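# Lay the towel flat on the table beside the basket

## Task

Get the towel lying flat in a single layer on the tabletop. Its nearest point must be at least one finger-width in from the table edge, at least two finger-widths from the basket's rim, and more than a hand-width from the column of either arm. The basket must end upright with its entire base resting on the table, no more than three finger-widths from its starting spot, and turned roughly as it was. Finish with both grippers released and moved away. Nothing may count on the robot to keep it in place at the end.

## Robot and tools

Robot: two 6-joint arms, left_arm and right_arm, each ending in a two-finger parallel gripper. Scene frame: the origin sits on the tabletop midway between the arms, +x points out across the table, +z points up, and left_arm is on the +y side. The names left and right are labels only and do not match image sides. Arm roots: left_arm at (-0.024, +0.309, 0) m, right_arm at (-0.021, -0.232, 0) m, each turned slightly about z. The gripper's fingers point along its +z axis and close along its y axis. end_effector_position is the point between the pads, about 1 cm short of the tips.

Joint order, used in every row and every per-joint list in results: waist (joint1), elbow (joint3), shoulder (joint2), wrist pitch (joint4), wrist roll (joint6), wrist yaw (joint5). Stated ranges in radians: waist -2.618 to 3.054, shoulder 0.000 to 3.142, elbow 0.000 to 3.142, wrist pitch -1.571 to 1.571, wrist yaw -1.571 to 1.571, wrist roll -2.094 to 2.094. The true end stops may be up to 0.036 rad either way.

A row is one flat list of 14 numbers, each in [-1, 1], covering both arms even if one stays still: left_arm's 6 joint numbers then its opening, followed by right_arm's 6 then its opening. Joint numbers are scaled offsets: 1.0 equals 1.202 rad for the waist, 1.258 for the shoulder, 1.238 for the elbow, 2.073 for wrist pitch, 2.022 for wrist yaw and for wrist roll. Opening is absolute, not an offset: +1 fully open, -1 closed. Optionally 12 extra numbers from 0 to 1 may follow: per-joint stiffness multipliers, left_arm's 6 then right_arm's 6 in Joint positions order; they persist until changed.

execute_actions(actions): actions is a list of actions; each action is a list of up to 15 rows, each row lasting one 1/30 s step, and a short action repeats its last row until 15 steps pass. In every row the joint numbers are offsets from the joint angles at the start of that action (not from the previous row); for the first action of a call, from the last angles reported. An action asking a joint to go more than 0.036 rad beyond its range is refused for both arms; a malformed action, or a first action failing that check, cancels the whole call. An empty list just returns state and images. "joint sent to its limit" means a joint was stopped at its end; its absence does not prove there is room.

move(target, speed, blocking): target is one row as above; its joint offsets are counted from the Joint positions in the latest result that printed them. All joints travel together and arrive at the same fraction, so the hand follows a curve, over 0.5 to 10 s. speed (0.01 to 2 rad/s, default 0.5) caps the joint with farthest to travel. Moves ignore obstacles and the other arm; faster moves and targets set deeper past contact hit and press harder. The result adds a move: line giving the ending (done, off_target, moving, held, fault), limits=held or limits=none, and each arm's joint farthest from target. With blocking=false you get control back after 0.5 s; call wait or stop before sending any other motion.

wait(seconds): 0 to 10 s; arms hold their last command and a running move continues. stop(): brakes a running move, needing some room; fingers carry on. zoom_image(camera, region): region [x0, y0, x1, y1] in pixels, at most 504 by 504, on cam_head_left, cam_head_right, cam_high, cam_left_wrist or cam_right_wrist (all 504x504). read_manual(section): licence texts only. finished_scene(scene): ends the current scene (give its number) once the robot has held the last command; it cannot be undone and reports success. Replying without a tool call also ends things.

Results: a state line per arm with gripper position (m) and quat_wxyz in the scene frame (reported hand position can be off, more at long reach); Joint positions and Joint velocities per arm in the order above, then the finger-pad gap in m (0.094 fully open); Joint targets, the angles currently being driven toward; grip_measured, the opening on the command scale (each gripper up to about 1 mm off); and notes such as "joint command not followed" (a clearance check altered targets), FAULT, MOTOR HOT and OVER-TEMPERATURE FAULT.

Motion behaviour: each joint's target is kept within a lead of its measured angle (waist 0.202, shoulder 0.258, elbow 0.238, wrist pitch 0.573, wrist yaw and roll 0.522 rad), and targets are scaled back if the hand would jump more than 70 mm, so large offsets need several actions. Zero offsets can let an arm droop; to hold it, send offsets back to the desired angles in the first call, then zeros. The robot holds its last command while you compose a reply.

Gripping: to hold, command an opening about 0.03 below grip_measured; less grips gently. Thin cloth under about 2 mm gets reduced force. Something may tug briefly on held items.

Avoid: knocking the towel or basket off the table, tipping or shoving the basket, letting the arms collide or press each other, fast impacts, hard pushes into the table, and long loaded holds that heat motors (75 °C warning, 90 °C stops the arm for 10 s, 100 °C drops it). At the end, open both grippers and lift them away so the towel and basket rest on their own.

Each tool is called after "Request:" by a JSON object that holds its "api" and its "payload".

## Session

Request:
{"api": "execute_actions", "payload": {"actions": []}}

Scene clock: 0.00 s.
left_arm: end_effector_position=(+0.4563, +0.2011, +0.3979) grip_measured=+1.000 end_effector_quat_wxyz=(+0.476, +0.495, +0.624, +0.374) | right_arm: end_effector_position=(+0.1114, -0.0078, +0.1263) grip_measured=+1.000 end_effector_quat_wxyz=(-0.366, +0.532, -0.604, -0.466)
Joint names: [waist, elbow, shoulder, wrist pitch, wrist roll, wrist yaw]
Joint positions: left_arm=[-0.276  1.668  1.574 -0.381  1.244 -0.321  0.094] | right_arm=[ 0.529  0.305  0.997 -0.119 -0.582 -1.147  0.094]
Joint velocities: left_arm=[ 0.002  0.012  0.007 -0.037  0.095  0.037  0.   ] | right_arm=[ 0.017  0.007 -0.017  0.051 -0.081 -0.007  0.   ]
Motor temperatures (°C, as the motors report them): left_arm=[25 24 23 26 22 24] | right_arm=[21 24 23 24 25 23]
Joint targets: left_arm=[-0.275 1.682 1.559 -0.372 1.239 -0.321] | right_arm=[0.529 0.317 0.990 -0.115 -0.585 -1.160]
Joint stiffness scale: left_arm=[1. 1. 1. 1. 1. 1.] | right_arm=[1. 1. 1. 1. 1. 1.]

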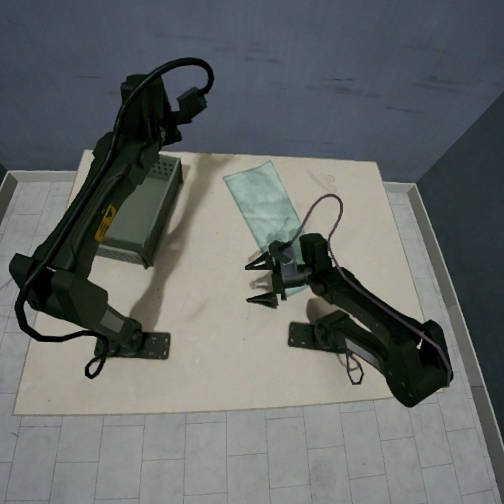

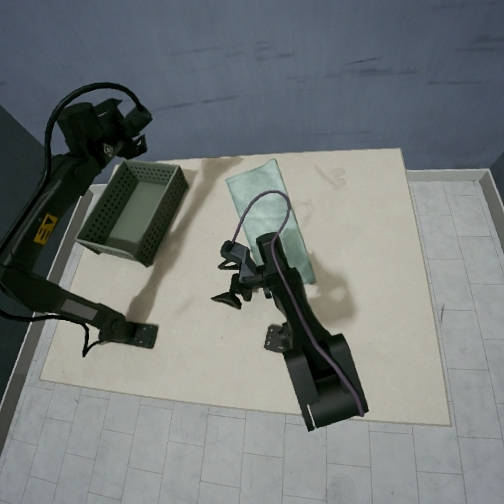

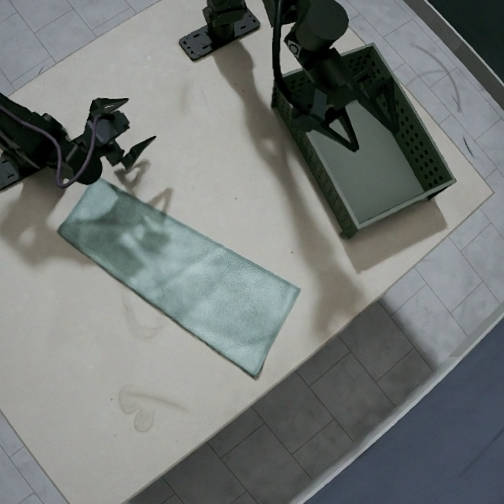

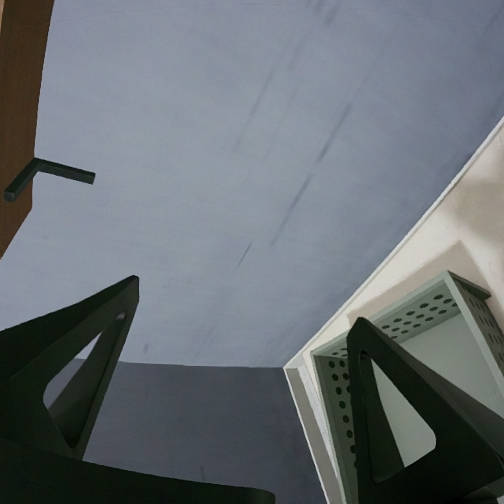

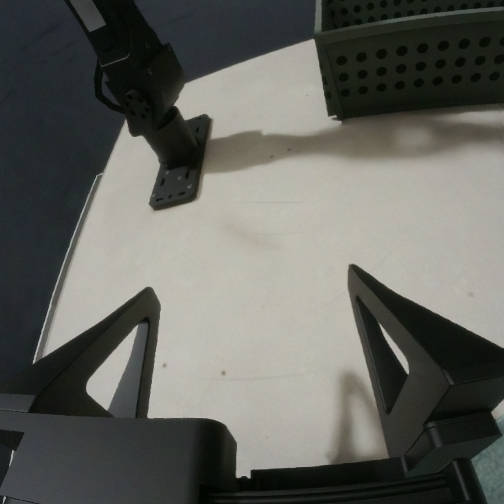

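Request:
{"api": "zoom_image", "payload": {"camera": "cam_high", "region": [40, 160, 320, 400]}}

Request:
{"api": "zoom_image", "payload": {"camera": "cam_high", "region": [220, 270, 320, 390]}}

Request:
{"api": "zoom_image", "payload": {"camera": "cam_head_left", "region": [210, 150, 320, 260]}}

Region (40, 160, 320, 400) of cam_high's 504x504 image, scaled by 1.800, with more detail than that image has; it fills the top 432 rows of this view, and the rest is white.

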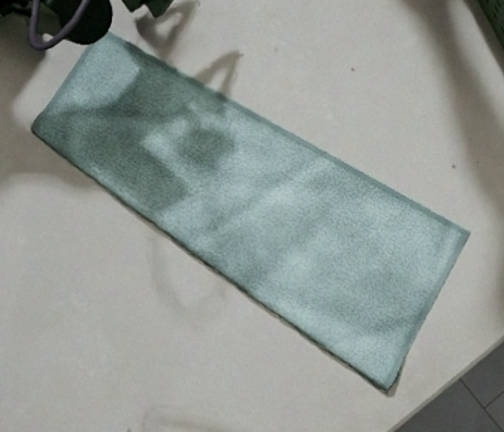

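Region (220, 270, 320, 390) of cam_high's 504x504 image, scaled by 4.200, with more detail than that image has.

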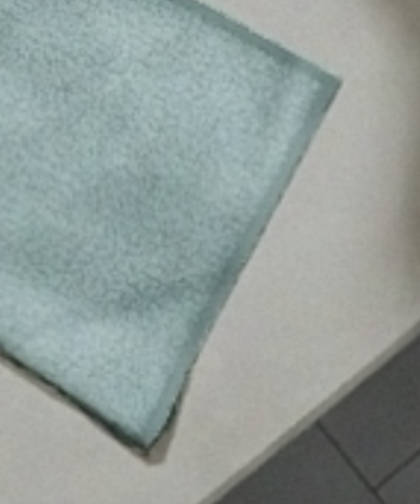

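Region (210, 150, 320, 260) of cam_head_left's 504x504 image, scaled by 4.582, with more detail than that image has.

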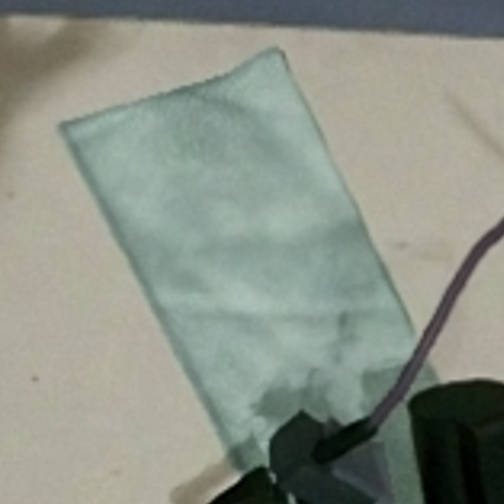

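Request:
{"api": "move", "payload": {"target": [-0.0524, 0.2754, 0.655, -0.0569, -0.6152, 0.1588, 0.1, 0.1772, 0.5323, 0.147, -0.5953, 0.366, 0.5673, 0.1], "speed": 0.6}}

Scene clock: 122.90 s.
left_arm: end_effector_position=(+0.5424, +0.0780, +0.0409) grip_measured=+0.103 end_effector_quat_wxyz=(+0.305, +0.188, +0.932, -0.055) | right_arm: end_effector_position=(+0.1190, -0.1412, +0.1143) grip_measured=+0.103 end_effector_quat_wxyz=(-0.006, -0.202, +0.979, +0.003)
Joint names: [waist, elbow, shoulder, wrist pitch, wrist roll, wrist yaw]
Joint positions: left_arm=[-0.329  1.974  2.42  -0.495  0.01  -0.008  0.052] | right_arm=[ 0.728  0.934  1.17  -1.343  0.149 -0.01   0.052]
Joint velocities: left_arm=[-0.007 -0.002 -0.012  0.037 -0.037  0.051  0.   ] | right_arm=[-0.007 -0.017 -0.012 -0.081  0.051 -0.007  0.001]
Motor temperatures (°C, as the motors report them): left_arm=[25 26 25 35 22 24] | right_arm=[21 26 23 29 25 23]
Joint targets: left_arm=[-0.339 2.009 2.397 -0.499 0.000 -0.000] | right_arm=[0.742 0.964 1.181 -1.353 0.158 -0.000]
Joint stiffness scale: left_arm=[1. 1. 1. 1. 1. 1.] | right_arm=[1. 1. 1. 1. 1. 1.]
move: off_target (left_arm, right_arm); limits=none; left_arm: farthest joint: the elbow, 0.035 radians from its target (0.341 radians at the start); right_arm: farthest joint: the elbow, 0.030 radians from its target (0.659 radians at the start)
camera_calibration (this result's frames):
cam_left_wrist: T_world_to_cam=[[-0.181625, -0.980329, 0.0772513, 0.170219], [-0.983351, 0.180595, -0.0201756, 0.541895], [0.00582756, -0.0796295, -0.996807, 0.157779], [0, 0, 0, 1]] pos_world=[0.56287, 0.0815707, 0.155059]
cam_right_wrist: T_world_to_cam=[[0.235943, -0.971685, -0.0126105, -0.165785], [-0.757868, -0.192116, 0.62348, 0.0099999], [-0.608249, -0.137549, -0.781737, 0.271852], [0, 0, 0, 1]] pos_world=[0.212048, -0.121777, 0.204192]

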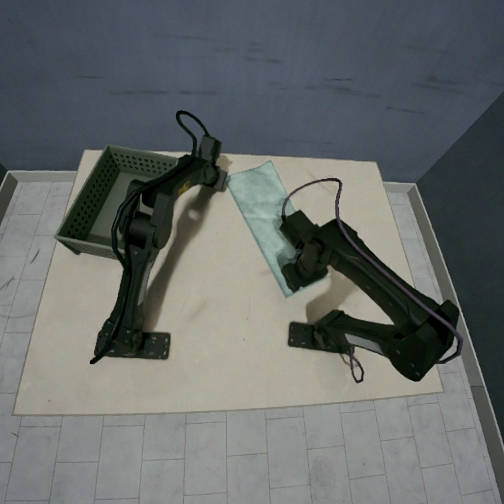

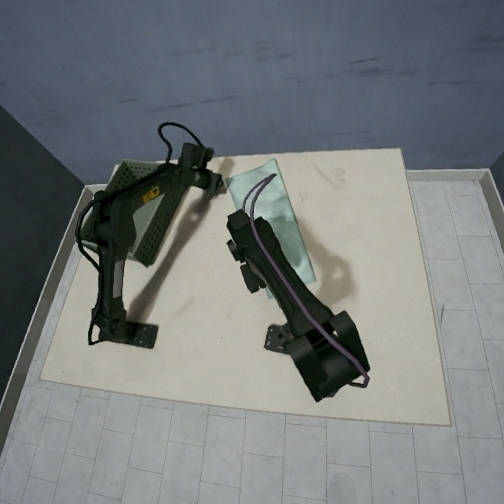

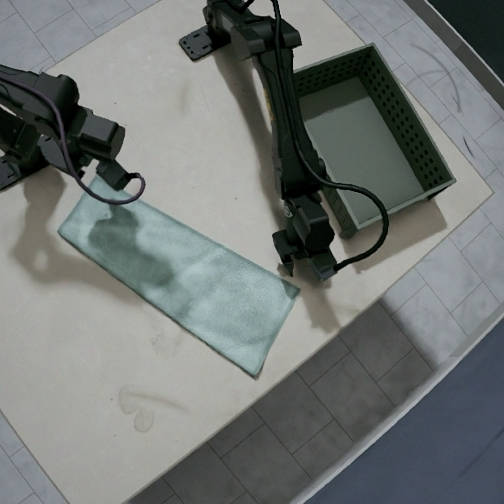

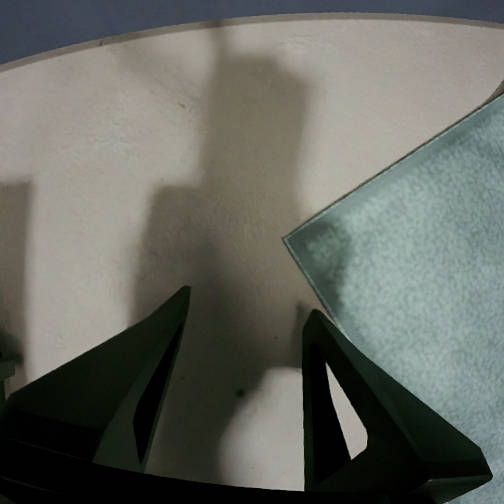

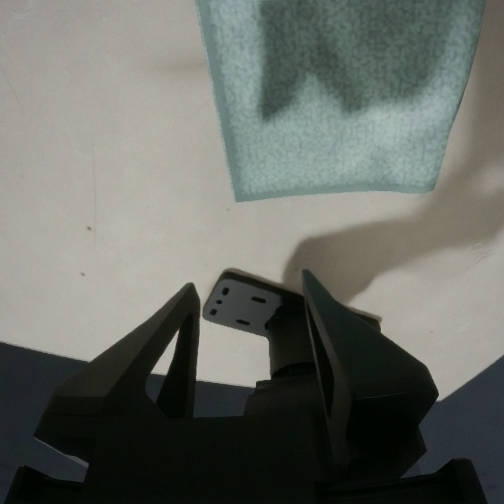

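Request:
{"api": "zoom_image", "payload": {"camera": "cam_right_wrist", "region": [190, 60, 480, 240]}}

Region (190, 60, 480, 240) of cam_right_wrist's 504x504 image, scaled by 1.738, with more detail than that image has; it fills the top 313 rows of this view, and the rest is white.

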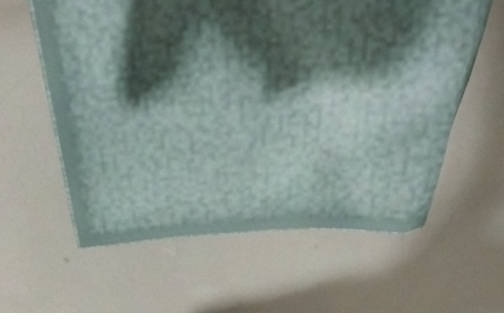

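Request:
{"api": "move", "payload": {"target": [-0.039, 0.2334, 0.1165, -0.0396, -0.005, 0.004, -0.1, 0.026, -0.235, 0.056, 0.182, 0.005, 0.005, -0.15], "speed": 0.4}}

Scene clock: 172.33 s.
left_arm: end_effector_position=(+0.5643, +0.0423, +0.0376) grip_measured=-0.097 end_effector_quat_wxyz=(+0.318, +0.205, +0.924, -0.065) | right_arm: end_effector_position=(+0.1196, -0.1373, +0.0341) grip_measured=-0.148 end_effector_quat_wxyz=(-0.002, -0.211, +0.977, +0.004)
Joint names: [waist, elbow, shoulder, wrist pitch, wrist roll, wrist yaw]
Joint positions: left_arm=[-0.367  2.228  2.574 -0.564  0.009 -0.006  0.042] | right_arm=[ 0.747  0.648  1.233 -0.986  0.15  -0.009  0.04 ]
Joint velocities: left_arm=[-0.002 -0.012  0.002 -0.022 -0.022 -0.007 -0.001] | right_arm=[-0.002  0.002  0.017  0.007 -0.037 -0.022  0.   ]
Motor temperatures (°C, as the motors report them): left_arm=[25 27 29 34 22 24] | right_arm=[21 26 23 27 25 23]
Joint targets: left_arm=[-0.376 2.263 2.566 -0.577 -0.000 0.001] | right_arm=[0.760 0.642 1.240 -0.965 0.159 0.000]
Joint stiffness scale: left_arm=[1. 1. 1. 1. 1. 1.] | right_arm=[1. 1. 1. 1. 1. 1.]
move: off_target (left_arm, right_arm); limits=none; left_arm: farthest joint: the elbow, 0.035 radians from its target (0.289 radians at the start); right_arm: farthest joint: the wrist pitch, 0.021 radians from its target (0.377 radians at the start)
camera_calibration (this result's frames):
cam_left_wrist: T_world_to_cam=[[-0.220948, -0.971575, 0.0849884, 0.160973], [-0.974853, 0.217415, -0.0489144, 0.564507], [0.0290463, -0.0936587, -0.995181, 0.138915], [0, 0, 0, 1]] pos_world=[0.581843, 0.0466759, 0.152177]
cam_right_wrist: T_world_to_cam=[[0.252688, -0.967441, -0.01439, -0.164519], [-0.758883, -0.207396, 0.617319, 0.0594494], [-0.600204, -0.145069, -0.786581, 0.208292], [0, 0, 0, 1]] pos_world=[0.211705, -0.116616, 0.124772]

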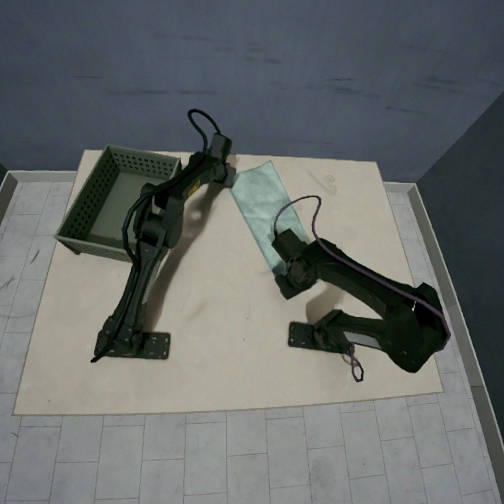

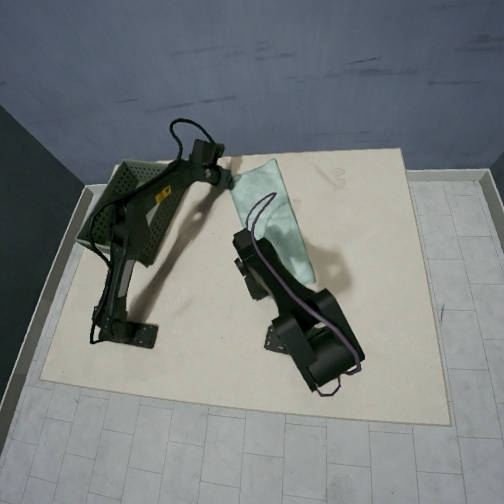

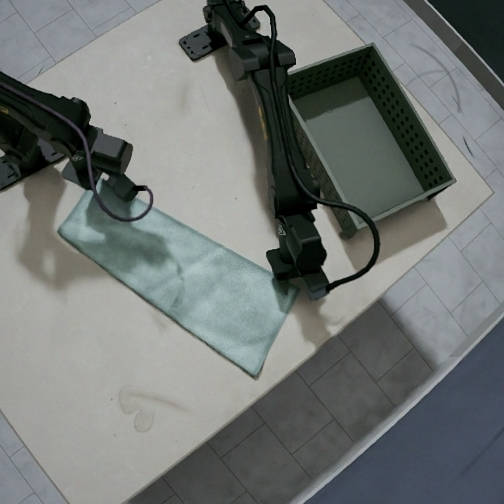

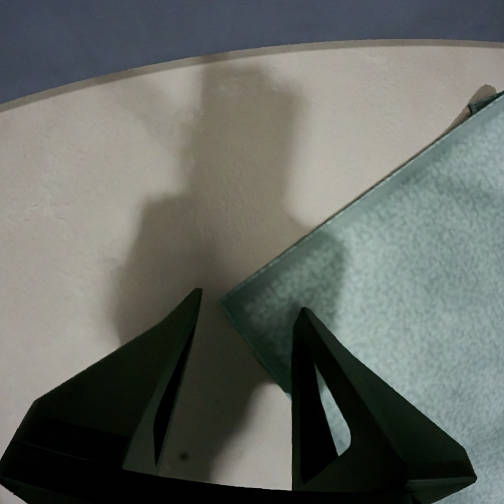

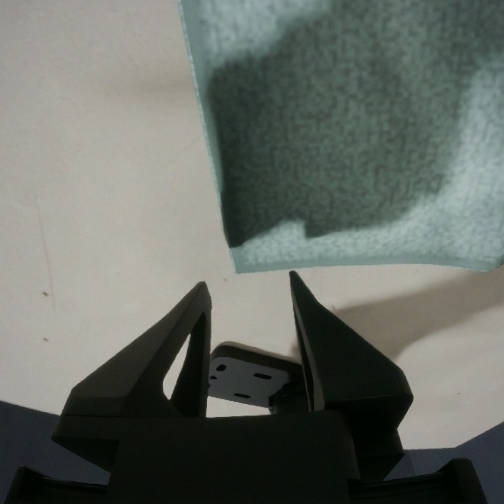

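Request:
{"api": "move", "payload": {"target": [-0.007, 0.028, 0.028, -0.006, -0.004, 0.003, -0.1, 0.005, -0.066, 0.046, 0.072, 0.004, 0.004, -0.15], "speed": 0.15}}

Scene clock: 195.20 s.
left_arm: end_effector_position=(+0.5649, +0.0417, +0.0285) grip_measured=-0.097 end_effector_quat_wxyz=(+0.313, +0.205, +0.925, -0.065) | right_arm: end_effector_position=(+0.1210, -0.1364, +0.0100) grip_measured=-0.148 end_effector_quat_wxyz=(+0.001, -0.211, +0.977, +0.005)
Joint names: [waist, elbow, shoulder, wrist pitch, wrist roll, wrist yaw]
Joint positions: left_arm=[-0.367  2.238  2.596 -0.563  0.008 -0.004  0.042] | right_arm=[ 0.747  0.575  1.281 -0.859  0.15  -0.009  0.04 ]
Joint velocities: left_arm=[ 0.002  0.012  0.002 -0.022  0.066 -0.022 -0.   ] | right_arm=[ 0.002 -0.022 -0.002 -0.066 -0.022 -0.095  0.   ]
Motor temperatures (°C, as the motors report them): left_arm=[25 27 29 34 22 24] | right_arm=[21 26 23 27 25 23]
Joint targets: left_arm=[-0.375 2.262 2.609 -0.577 0.001 -0.000] | right_arm=[0.753 0.567 1.290 -0.837 0.158 -0.001]
Joint stiffness scale: left_arm=[1. 1. 1. 1. 1. 1.] | right_arm=[1. 1. 1. 1. 1. 1.]
move: off_target (left_arm, right_arm); limits=none; left_arm: farthest joint: the elbow, 0.024 radians from its target (0.035 radians at the start); right_arm: farthest joint: the wrist pitch, 0.022 radians from its target (0.149 radians at the start)
camera_calibration (this result's frames):
cam_left_wrist: T_world_to_cam=[[-0.220352, -0.971699, 0.0851222, 0.160927], [-0.975233, 0.217757, -0.0387689, 0.564651], [0.0191358, -0.0915567, -0.995616, 0.135258], [0, 0, 0, 1]] pos_world=[0.583539, 0.0457997, 0.142857]
cam_right_wrist: T_world_to_cam=[[0.252766, -0.96739, -0.0163063, -0.164336], [-0.762034, -0.209438, 0.612732, 0.0757349], [-0.596166, -0.142452, -0.790122, 0.190148], [0, 0, 0, 1]] pos_world=[0.212611, -0.116028, 0.101155]

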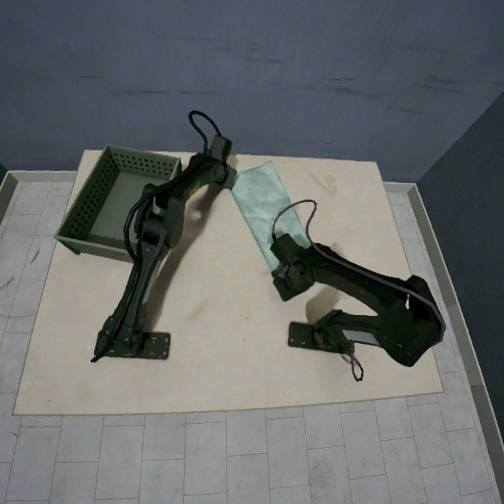

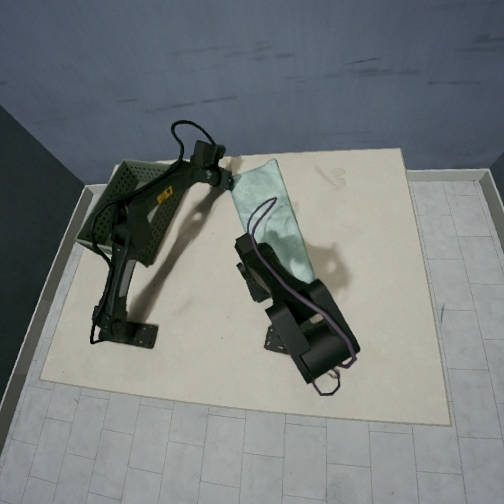

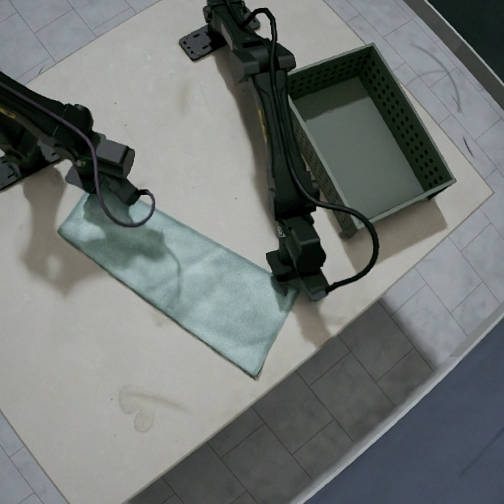

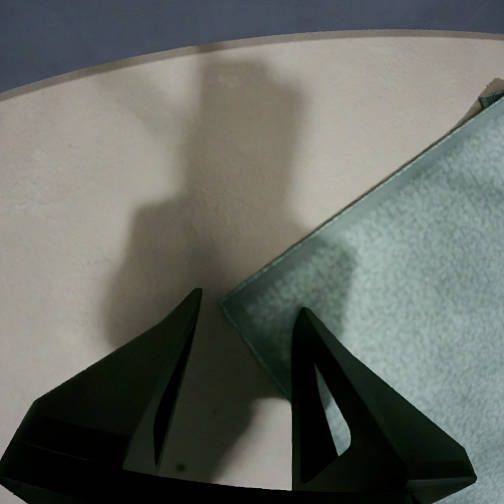

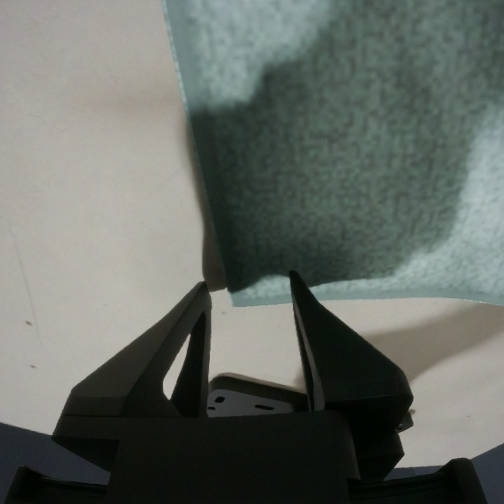

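Request:
{"api": "execute_actions", "payload": {"actions": [[[-0.007,0.019,0.010,-0.007,-0.003,0.002,-0.1,0.005,-0.016,0.014,0.014,0.004,0.004,-0.15],[-0.007,0.019,0.010,-0.007,-0.003,0.002,-0.1,0.005,-0.016,0.014,0.014,0.004,0.004,-0.15],[-0.007,0.019,0.010,-0.007,-0.003,0.002,-0.1,0.005,-0.016,0.014,0.014,0.004,0.004,-0.15],[-0.007,0.019,0.010,-0.007,-0.003,0.002,-0.1,0.005,-0.016,0.014,0.014,0.004,0.004,-0.15],[-0.007,0.019,0.010,-0.007,-0.003,0.002,-0.1,0.005,-0.016,0.014,0.014,0.004,0.004,-0.15],[-0.007,0.019,0.010,-0.007,-0.003,0.002,-0.15,0.005,-0.016,0.014,0.014,0.004,0.004,-0.18],[-0.007,0.019,0.010,-0.007,-0.003,0.002,-0.19,0.005,-0.016,0.014,0.014,0.004,0.004,-0.21],[-0.007,0.019,0.010,-0.007,-0.003,0.002,-0.23,0.005,-0.016,0.014,0.014,0.004,0.004,-0.25],[-0.007,0.019,0.010,-0.007,-0.003,0.002,-0.27,0.005,-0.016,0.014,0.014,0.004,0.004,-0.29],[-0.007,0.019,0.010,-0.007,-0.003,0.002,-0.31,0.005,-0.016,0.014,0.014,0.004,0.004,-0.33],[-0.007,0.019,0.010,-0.007,-0.003,0.002,-0.35,0.005,-0.016,0.014,0.014,0.004,0.004,-0.37],[-0.007,0.019,0.010,-0.007,-0.003,0.002,-0.39,0.005,-0.016,0.014,0.014,0.004,0.004,-0.41],[-0.007,0.019,0.010,-0.007,-0.003,0.002,-0.43,0.005,-0.016,0.014,0.014,0.004,0.004,-0.45],[-0.007,0.019,0.010,-0.007,-0.003,0.002,-0.47,0.005,-0.016,0.014,0.014,0.004,0.004,-0.49],[-0.007,0.019,0.010,-0.007,-0.003,0.002,-0.51,0.005,-0.016,0.014,0.014,0.004,0.004,-0.53]],[[-0.007,0.019,0.010,-0.007,-0.003,0.002,-0.55,0.005,-0.012,0.010,0.012,0.004,0.004,-0.57],[-0.007,0.019,0.010,-0.007,-0.003,0.002,-0.59,0.005,-0.012,0.010,0.012,0.004,0.004,-0.61],[-0.007,0.019,0.010,-0.007,-0.003,0.002,-0.63,0.005,-0.012,0.010,0.012,0.004,0.004,-0.65],[-0.007,0.019,0.010,-0.007,-0.003,0.002,-0.67,0.005,-0.012,0.010,0.012,0.004,0.004,-0.69],[-0.007,0.019,0.010,-0.007,-0.003,0.002,-0.71,0.005,-0.012,0.010,0.012,0.004,0.004,-0.73],[-0.007,0.019,0.010,-0.007,-0.003,0.002,-0.75,0.005,-0.012,0.010,0.012,0.004,0.004,-0.77],[-0.007,0.019,0.010,-0.007,-0.003,0.002,-0.79,0.005,-0.012,0.010,0.012,0.004,0.004,-0.81],[-0.007,0.019,0.010,-0.007,-0.003,0.002,-0.83,0.005,-0.012,0.010,0.012,0.004,0.004,-0.85],[-0.007,0.019,0.010,-0.007,-0.003,0.002,-0.87,0.005,-0.012,0.010,0.012,0.004,0.004,-0.89],[-0.007,0.019,0.010,-0.007,-0.003,0.002,-0.91,0.005,-0.012,0.010,0.012,0.004,0.004,-0.93],[-0.007,0.019,0.010,-0.007,-0.003,0.002,-0.95,0.005,-0.012,0.010,0.012,0.004,0.004,-0.96],[-0.007,0.019,0.010,-0.007,-0.003,0.002,-1,0.005,-0.012,0.010,0.012,0.004,0.004,-1]]]}}

Scene clock: 232.20 s.
left_arm: end_effector_position=(+0.5630, +0.0369, +0.0287) grip_measured=-0.982 end_effector_quat_wxyz=(+0.312, +0.209, +0.924, -0.071) | right_arm: end_effector_position=(+0.1235, -0.1379, +0.0091) grip_measured=-0.959 end_effector_quat_wxyz=(+0.007, -0.211, +0.977, -0.000)
Joint names: [waist, elbow, shoulder, wrist pitch, wrist roll, wrist yaw]
Joint positions: left_arm=[-0.371  2.238  2.596 -0.561  0.008  0.008  0.001] | right_arm=[ 0.747  0.572  1.281 -0.848  0.15   0.006  0.002]
Joint velocities: left_arm=[-0.012  0.002 -0.002  0.066 -0.037 -0.037 -0.   ] | right_arm=[-0.017  0.007 -0.007 -0.022  0.007 -0.037 -0.001]
Motor temperatures (°C, as the motors report them): left_arm=[25 27 29 34 22 24] | right_arm=[21 25 24 27 25 23]
Joint targets: left_arm=[-0.379 2.262 2.608 -0.578 0.002 0.011] | right_arm=[0.753 0.557 1.294 -0.827 0.158 0.010]
Joint stiffness scale: left_arm=[1. 1. 1. 1. 1. 1.] | right_arm=[1. 1. 1. 1. 1. 1.]
camera_calibration (this result's frames):
cam_left_wrist: T_world_to_cam=[[-0.231426, -0.968191, 0.0951242, 0.161657], [-0.972733, 0.228756, -0.0382254, 0.562047], [0.0152493, -0.101377, -0.994731, 0.137612], [0, 0, 0, 1]] pos_world=[0.582035, 0.0418934, 0.142994]
cam_right_wrist: T_world_to_cam=[[0.252773, -0.967516, -0.00433823, -0.166595], [-0.77049, -0.204006, 0.603927, 0.0797211], [-0.585194, -0.149314, -0.797028, 0.188517], [0, 0, 0, 1]] pos_world=[0.213854, -0.116771, 0.101385]

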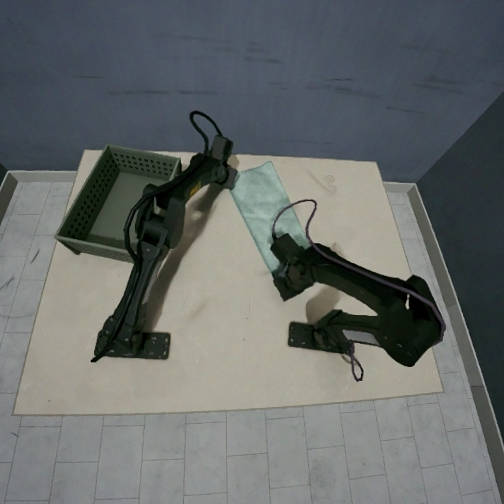

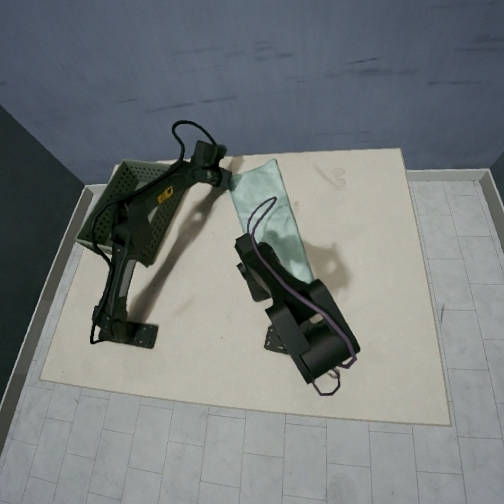

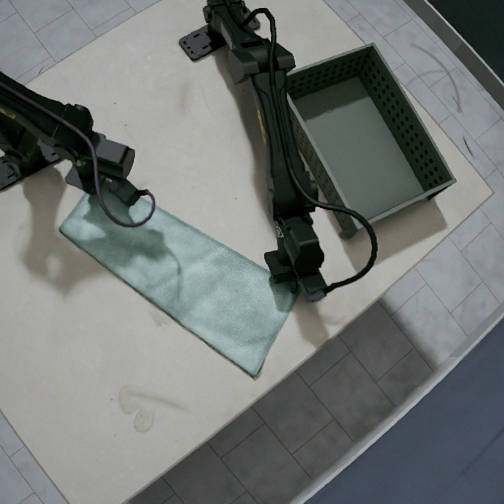

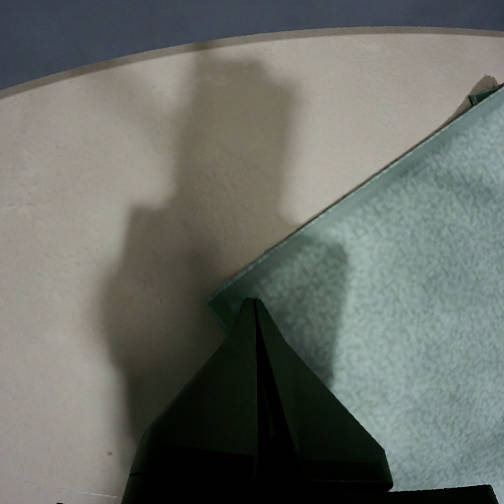

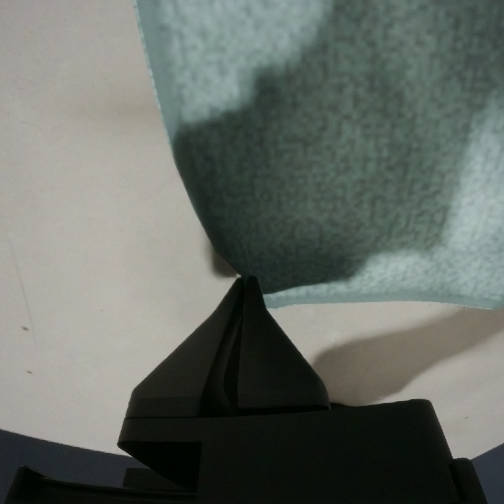

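Request:
{"api": "move", "payload": {"target": [0.003, 0.022, -0.04, -0.007, -0.003, -0.004, -1, 0.0, 0.05, -0.03, -0.04, 0.0, 0.0, -1], "speed": 0.15}}

Scene clock: 244.53 s.
left_arm: end_effector_position=(+0.5637, +0.0366, +0.0385) grip_measured=-0.982 end_effector_quat_wxyz=(+0.318, +0.208, +0.922, -0.073) | right_arm: end_effector_position=(+0.1198, -0.1403, +0.0183) grip_measured=-0.959 end_effector_quat_wxyz=(-0.005, -0.211, +0.977, -0.005)
Joint names: [waist, elbow, shoulder, wrist pitch, wrist roll, wrist yaw]
Joint positions: left_arm=[-0.371  2.238  2.579 -0.564  0.008  0.008  0.001] | right_arm=[ 0.747  0.604  1.269 -0.918  0.15   0.006  0.002]
Joint velocities: left_arm=[-0.012  0.012 -0.012  0.007  0.007 -0.051  0.001] | right_arm=[ 0.012  0.002 -0.007 -0.066  0.095  0.007 -0.001]
Motor temperatures (°C, as the motors report them): left_arm=[25 27 29 34 22 24] | right_arm=[21 25 24 27 25 23]
Joint targets: left_arm=[-0.368 2.265 2.545 -0.576 0.002 -0.000] | right_arm=[0.747 0.633 1.244 -0.931 0.150 0.006]
Joint stiffness scale: left_arm=[1. 1. 1. 1. 1. 1.] | right_arm=[1. 1. 1. 1. 1. 1.]
move: off_target (left_arm, right_arm); limits=none; left_arm: farthest joint: the shoulder, 0.033 radians from its target (0.050 radians at the start); right_arm: farthest joint: the elbow, 0.030 radians from its target (0.062 radians at the start)
camera_calibration (this result's frames):
cam_left_wrist: T_world_to_cam=[[-0.232594, -0.967649, 0.0977478, 0.161103], [-0.972191, 0.228505, -0.0512895, 0.563409], [0.0272944, -0.106959, -0.993889, 0.140722], [0, 0, 0, 1]] pos_world=[0.581372, 0.0422005, 0.153012]
cam_right_wrist: T_world_to_cam=[[0.252764, -0.967522, 0.0034479, -0.168073], [-0.757728, -0.195737, 0.622523, 0.0701284], [-0.60163, -0.159964, -0.782594, 0.193565], [0, 0, 0, 1]] pos_world=[0.212075, -0.117924, 0.108405]

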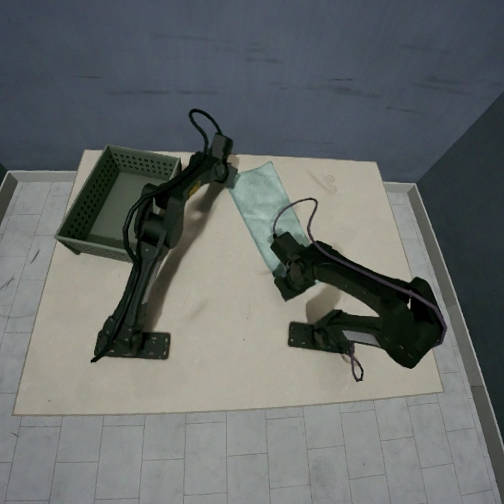

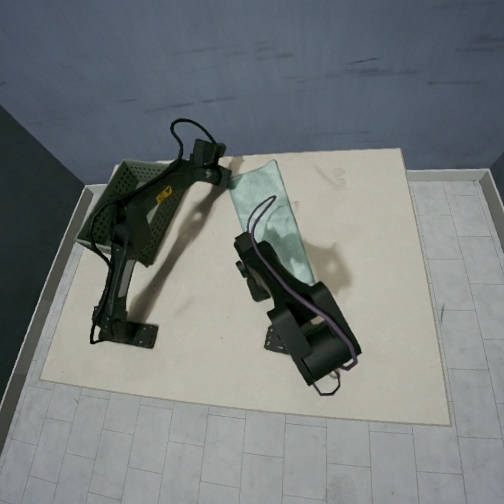

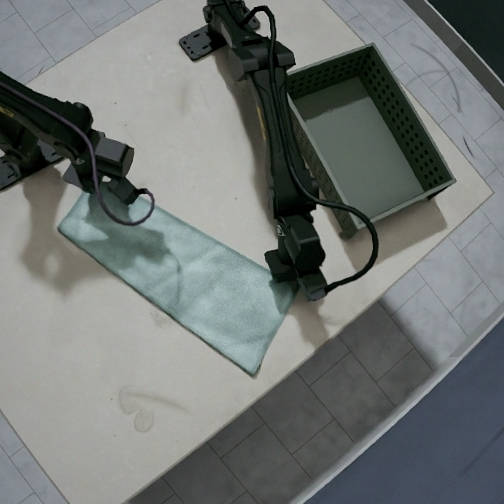

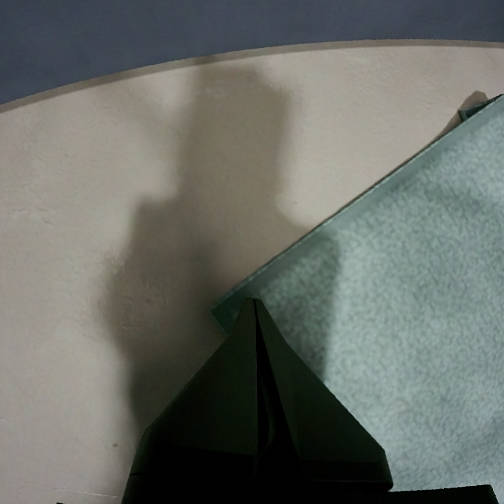

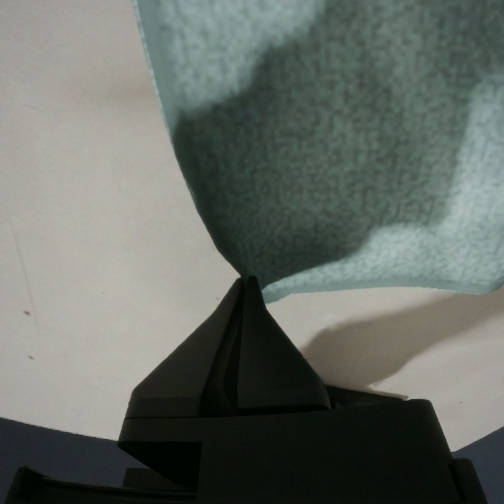

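Request:
{"api": "move", "payload": {"target": [0.018, 0.012, -0.03, -0.007, -0.1, -0.004, 0.1, 0.0, 0.024, -0.02, -0.006, 0.0, 0.0, -1], "speed": 0.3}}

Request:
{"api": "move", "payload": {"target": [0.0, 0.015, 0.028, -0.007, -0.004, 0.0, 0.1, 0.0, 0.02, -0.016, -0.004, 0.0, 0.0, -1], "speed": 0.07}}

Scene clock: 261.30 s.
left_arm: end_effector_position=(+0.5671, +0.0448, +0.0382) grip_measured=+0.097 end_effector_quat_wxyz=(+0.310, +0.112, +0.939, -0.101) | right_arm: end_effector_position=(+0.1198, -0.1404, +0.0183) grip_measured=-0.959 end_effector_quat_wxyz=(-0.005, -0.211, +0.977, -0.005)
Joint names: [waist, elbow, shoulder, wrist pitch, wrist roll, wrist yaw]
Joint positions: left_arm=[-0.358  2.238  2.579 -0.566 -0.185  0.008  0.052] | right_arm=[ 0.747  0.604  1.269 -0.918  0.15   0.006  0.002]
Joint velocities: left_arm=[-0.002  0.002  0.007 -0.007 -0.037 -0.007 -0.   ] | right_arm=[ 0.012  0.002  0.022 -0.037  0.022 -0.007 -0.   ]
Motor temperatures (°C, as the motors report them): left_arm=[25 27 31 34 22 24] | right_arm=[21 26 24 26 25 23]
Joint targets: left_arm=[-0.349 2.253 2.541 -0.579 -0.195 -0.000] | right_arm=[0.747 0.634 1.244 -0.930 0.150 0.006]
Joint stiffness scale: left_arm=[1. 1. 1. 1. 1. 1.] | right_arm=[1. 1. 1. 1. 1. 1.]
move: off_target (left_arm, right_arm); limits=none; left_arm: farthest joint: the shoulder, 0.038 radians from its target (0.038 radians at the start); right_arm: farthest joint: the elbow, 0.030 radians from its target (0.030 radians at the start)
camera_calibration (this result's frames):
cam_left_wrist: T_world_to_cam=[[-0.0629611, -0.975718, 0.209785, 0.069775], [-0.998014, 0.0611795, -0.014978, 0.585519], [0.00177976, -0.210312, -0.977633, 0.1597], [0, 0, 0, 1]] pos_world=[0.588465, 0.0658458, 0.15026]
cam_right_wrist: T_world_to_cam=[[0.252765, -0.967521, 0.00356768, -0.168105], [-0.757529, -0.195608, 0.622806, 0.0700463], [-0.60188, -0.160126, -0.782368, 0.193512], [0, 0, 0, 1]] pos_world=[0.212024, -0.117957, 0.108372]

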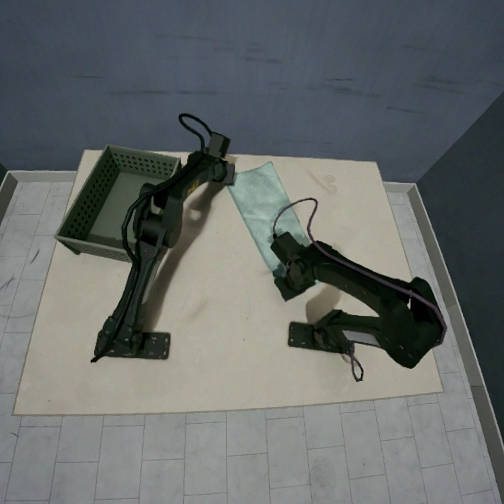

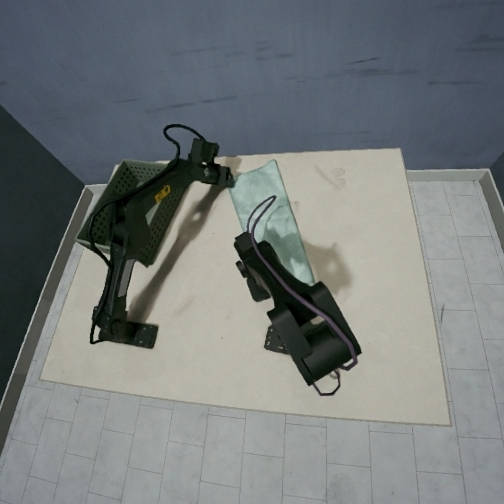

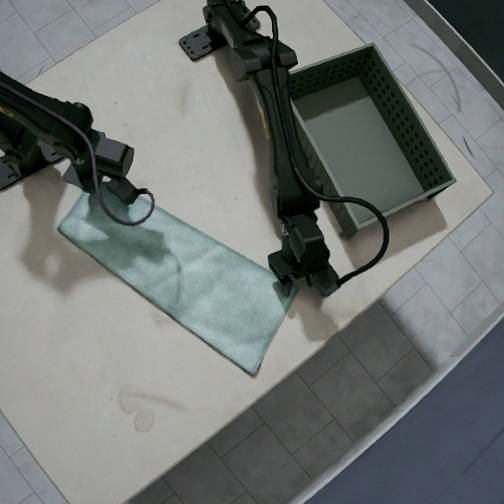

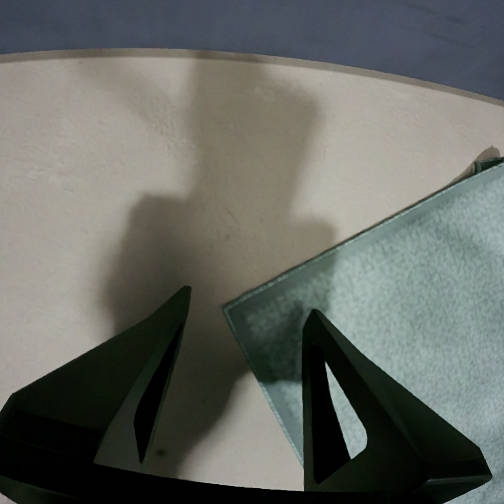

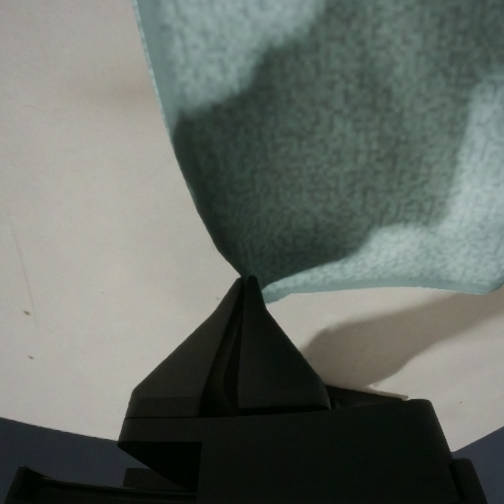

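Scene clock: 262.03 s.
left_arm: end_effector_position=(+0.5663, +0.0452, +0.0292) grip_measured=+0.097 end_effector_quat_wxyz=(+0.304, +0.112, +0.941, -0.099) | right_arm: end_effector_position=(+0.1198, -0.1404, +0.0183) grip_measured=-0.959 end_effector_quat_wxyz=(-0.005, -0.211, +0.977, -0.005)
Joint names: [waist, elbow, shoulder, wrist pitch, wrist roll, wrist yaw]
Joint positions: left_arm=[-0.358  2.238  2.594 -0.564 -0.185  0.008  0.052] | right_arm=[ 0.747  0.604  1.269 -0.918  0.15   0.006  0.002]
Joint velocities: left_arm=[ 0.002  0.012 -0.002  0.066  0.066 -0.007  0.   ] | right_arm=[-0.022  0.007 -0.007  0.007 -0.022 -0.066  0.   ]
Motor temperatures (°C, as the motors report them): left_arm=[25 27 31 34 22 24] | right_arm=[21 26 24 26 25 23]
Joint targets: left_arm=[-0.358 2.257 2.614 -0.581 -0.194 0.008] | right_arm=[0.747 0.629 1.249 -0.926 0.150 0.006]
Joint stiffness scale: left_arm=[1. 1. 1. 1. 1. 1.] | right_arm=[1. 1. 1. 1. 1. 1.]
move: off_target (right_arm); limits=none; left_arm: farthest joint: the shoulder, 0.020 radians from its target (0.035 radians at the start); right_arm: farthest joint: the elbow, 0.025 radians from its target (0.025 radians at the start)
camera_calibration (this result's frames):
cam_left_wrist: T_world_to_cam=[[-0.0603744, -0.976856, 0.205203, 0.0707188], [-0.998133, 0.0609964, -0.00329909, 0.584379], [-0.0092939, -0.205019, -0.978714, 0.15707], [0, 0, 0, 1]] pos_world=[0.589017, 0.0656393, 0.141142]
cam_right_wrist: T_world_to_cam=[[0.252765, -0.967521, 0.00356768, -0.168105], [-0.757529, -0.195608, 0.622806, 0.0700463], [-0.60188, -0.160126, -0.782368, 0.193512], [0, 0, 0, 1]] pos_world=[0.212024, -0.117957, 0.108372]

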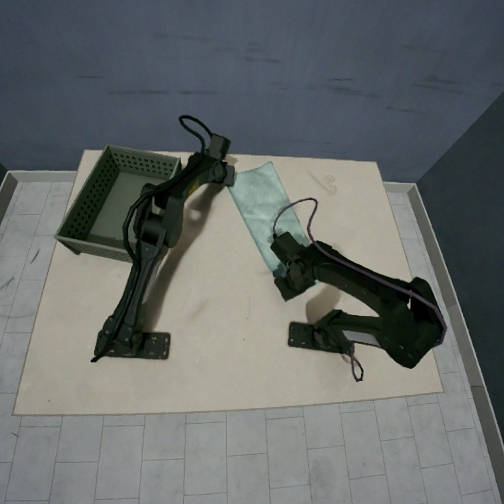

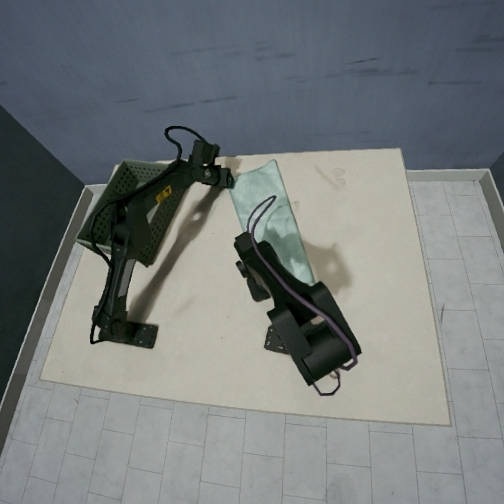

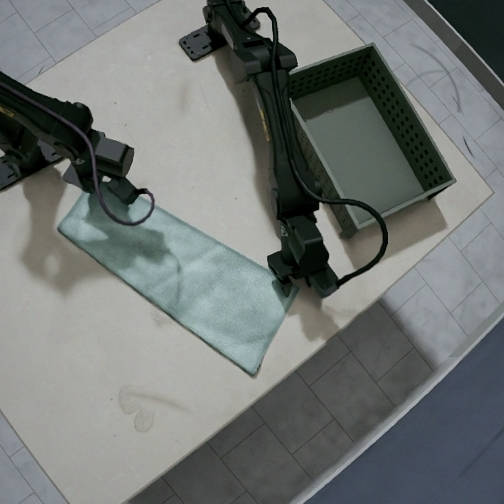

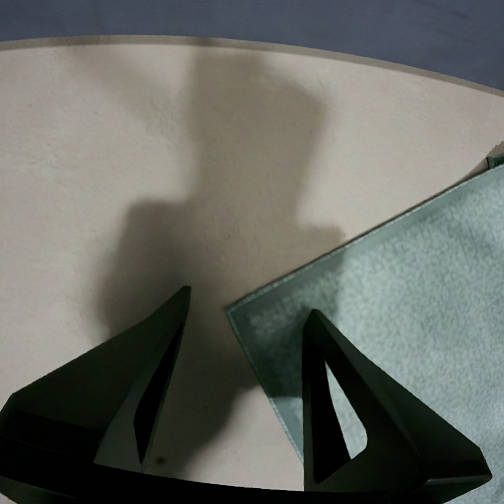

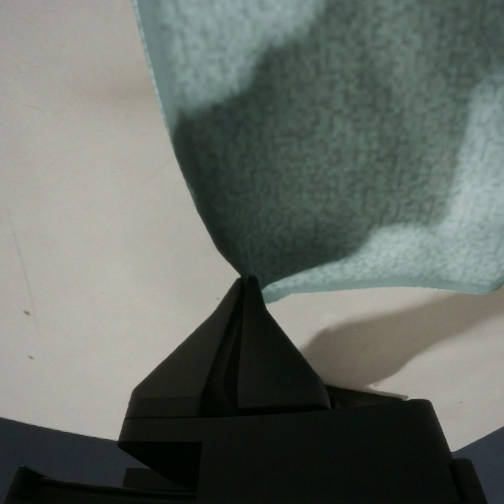

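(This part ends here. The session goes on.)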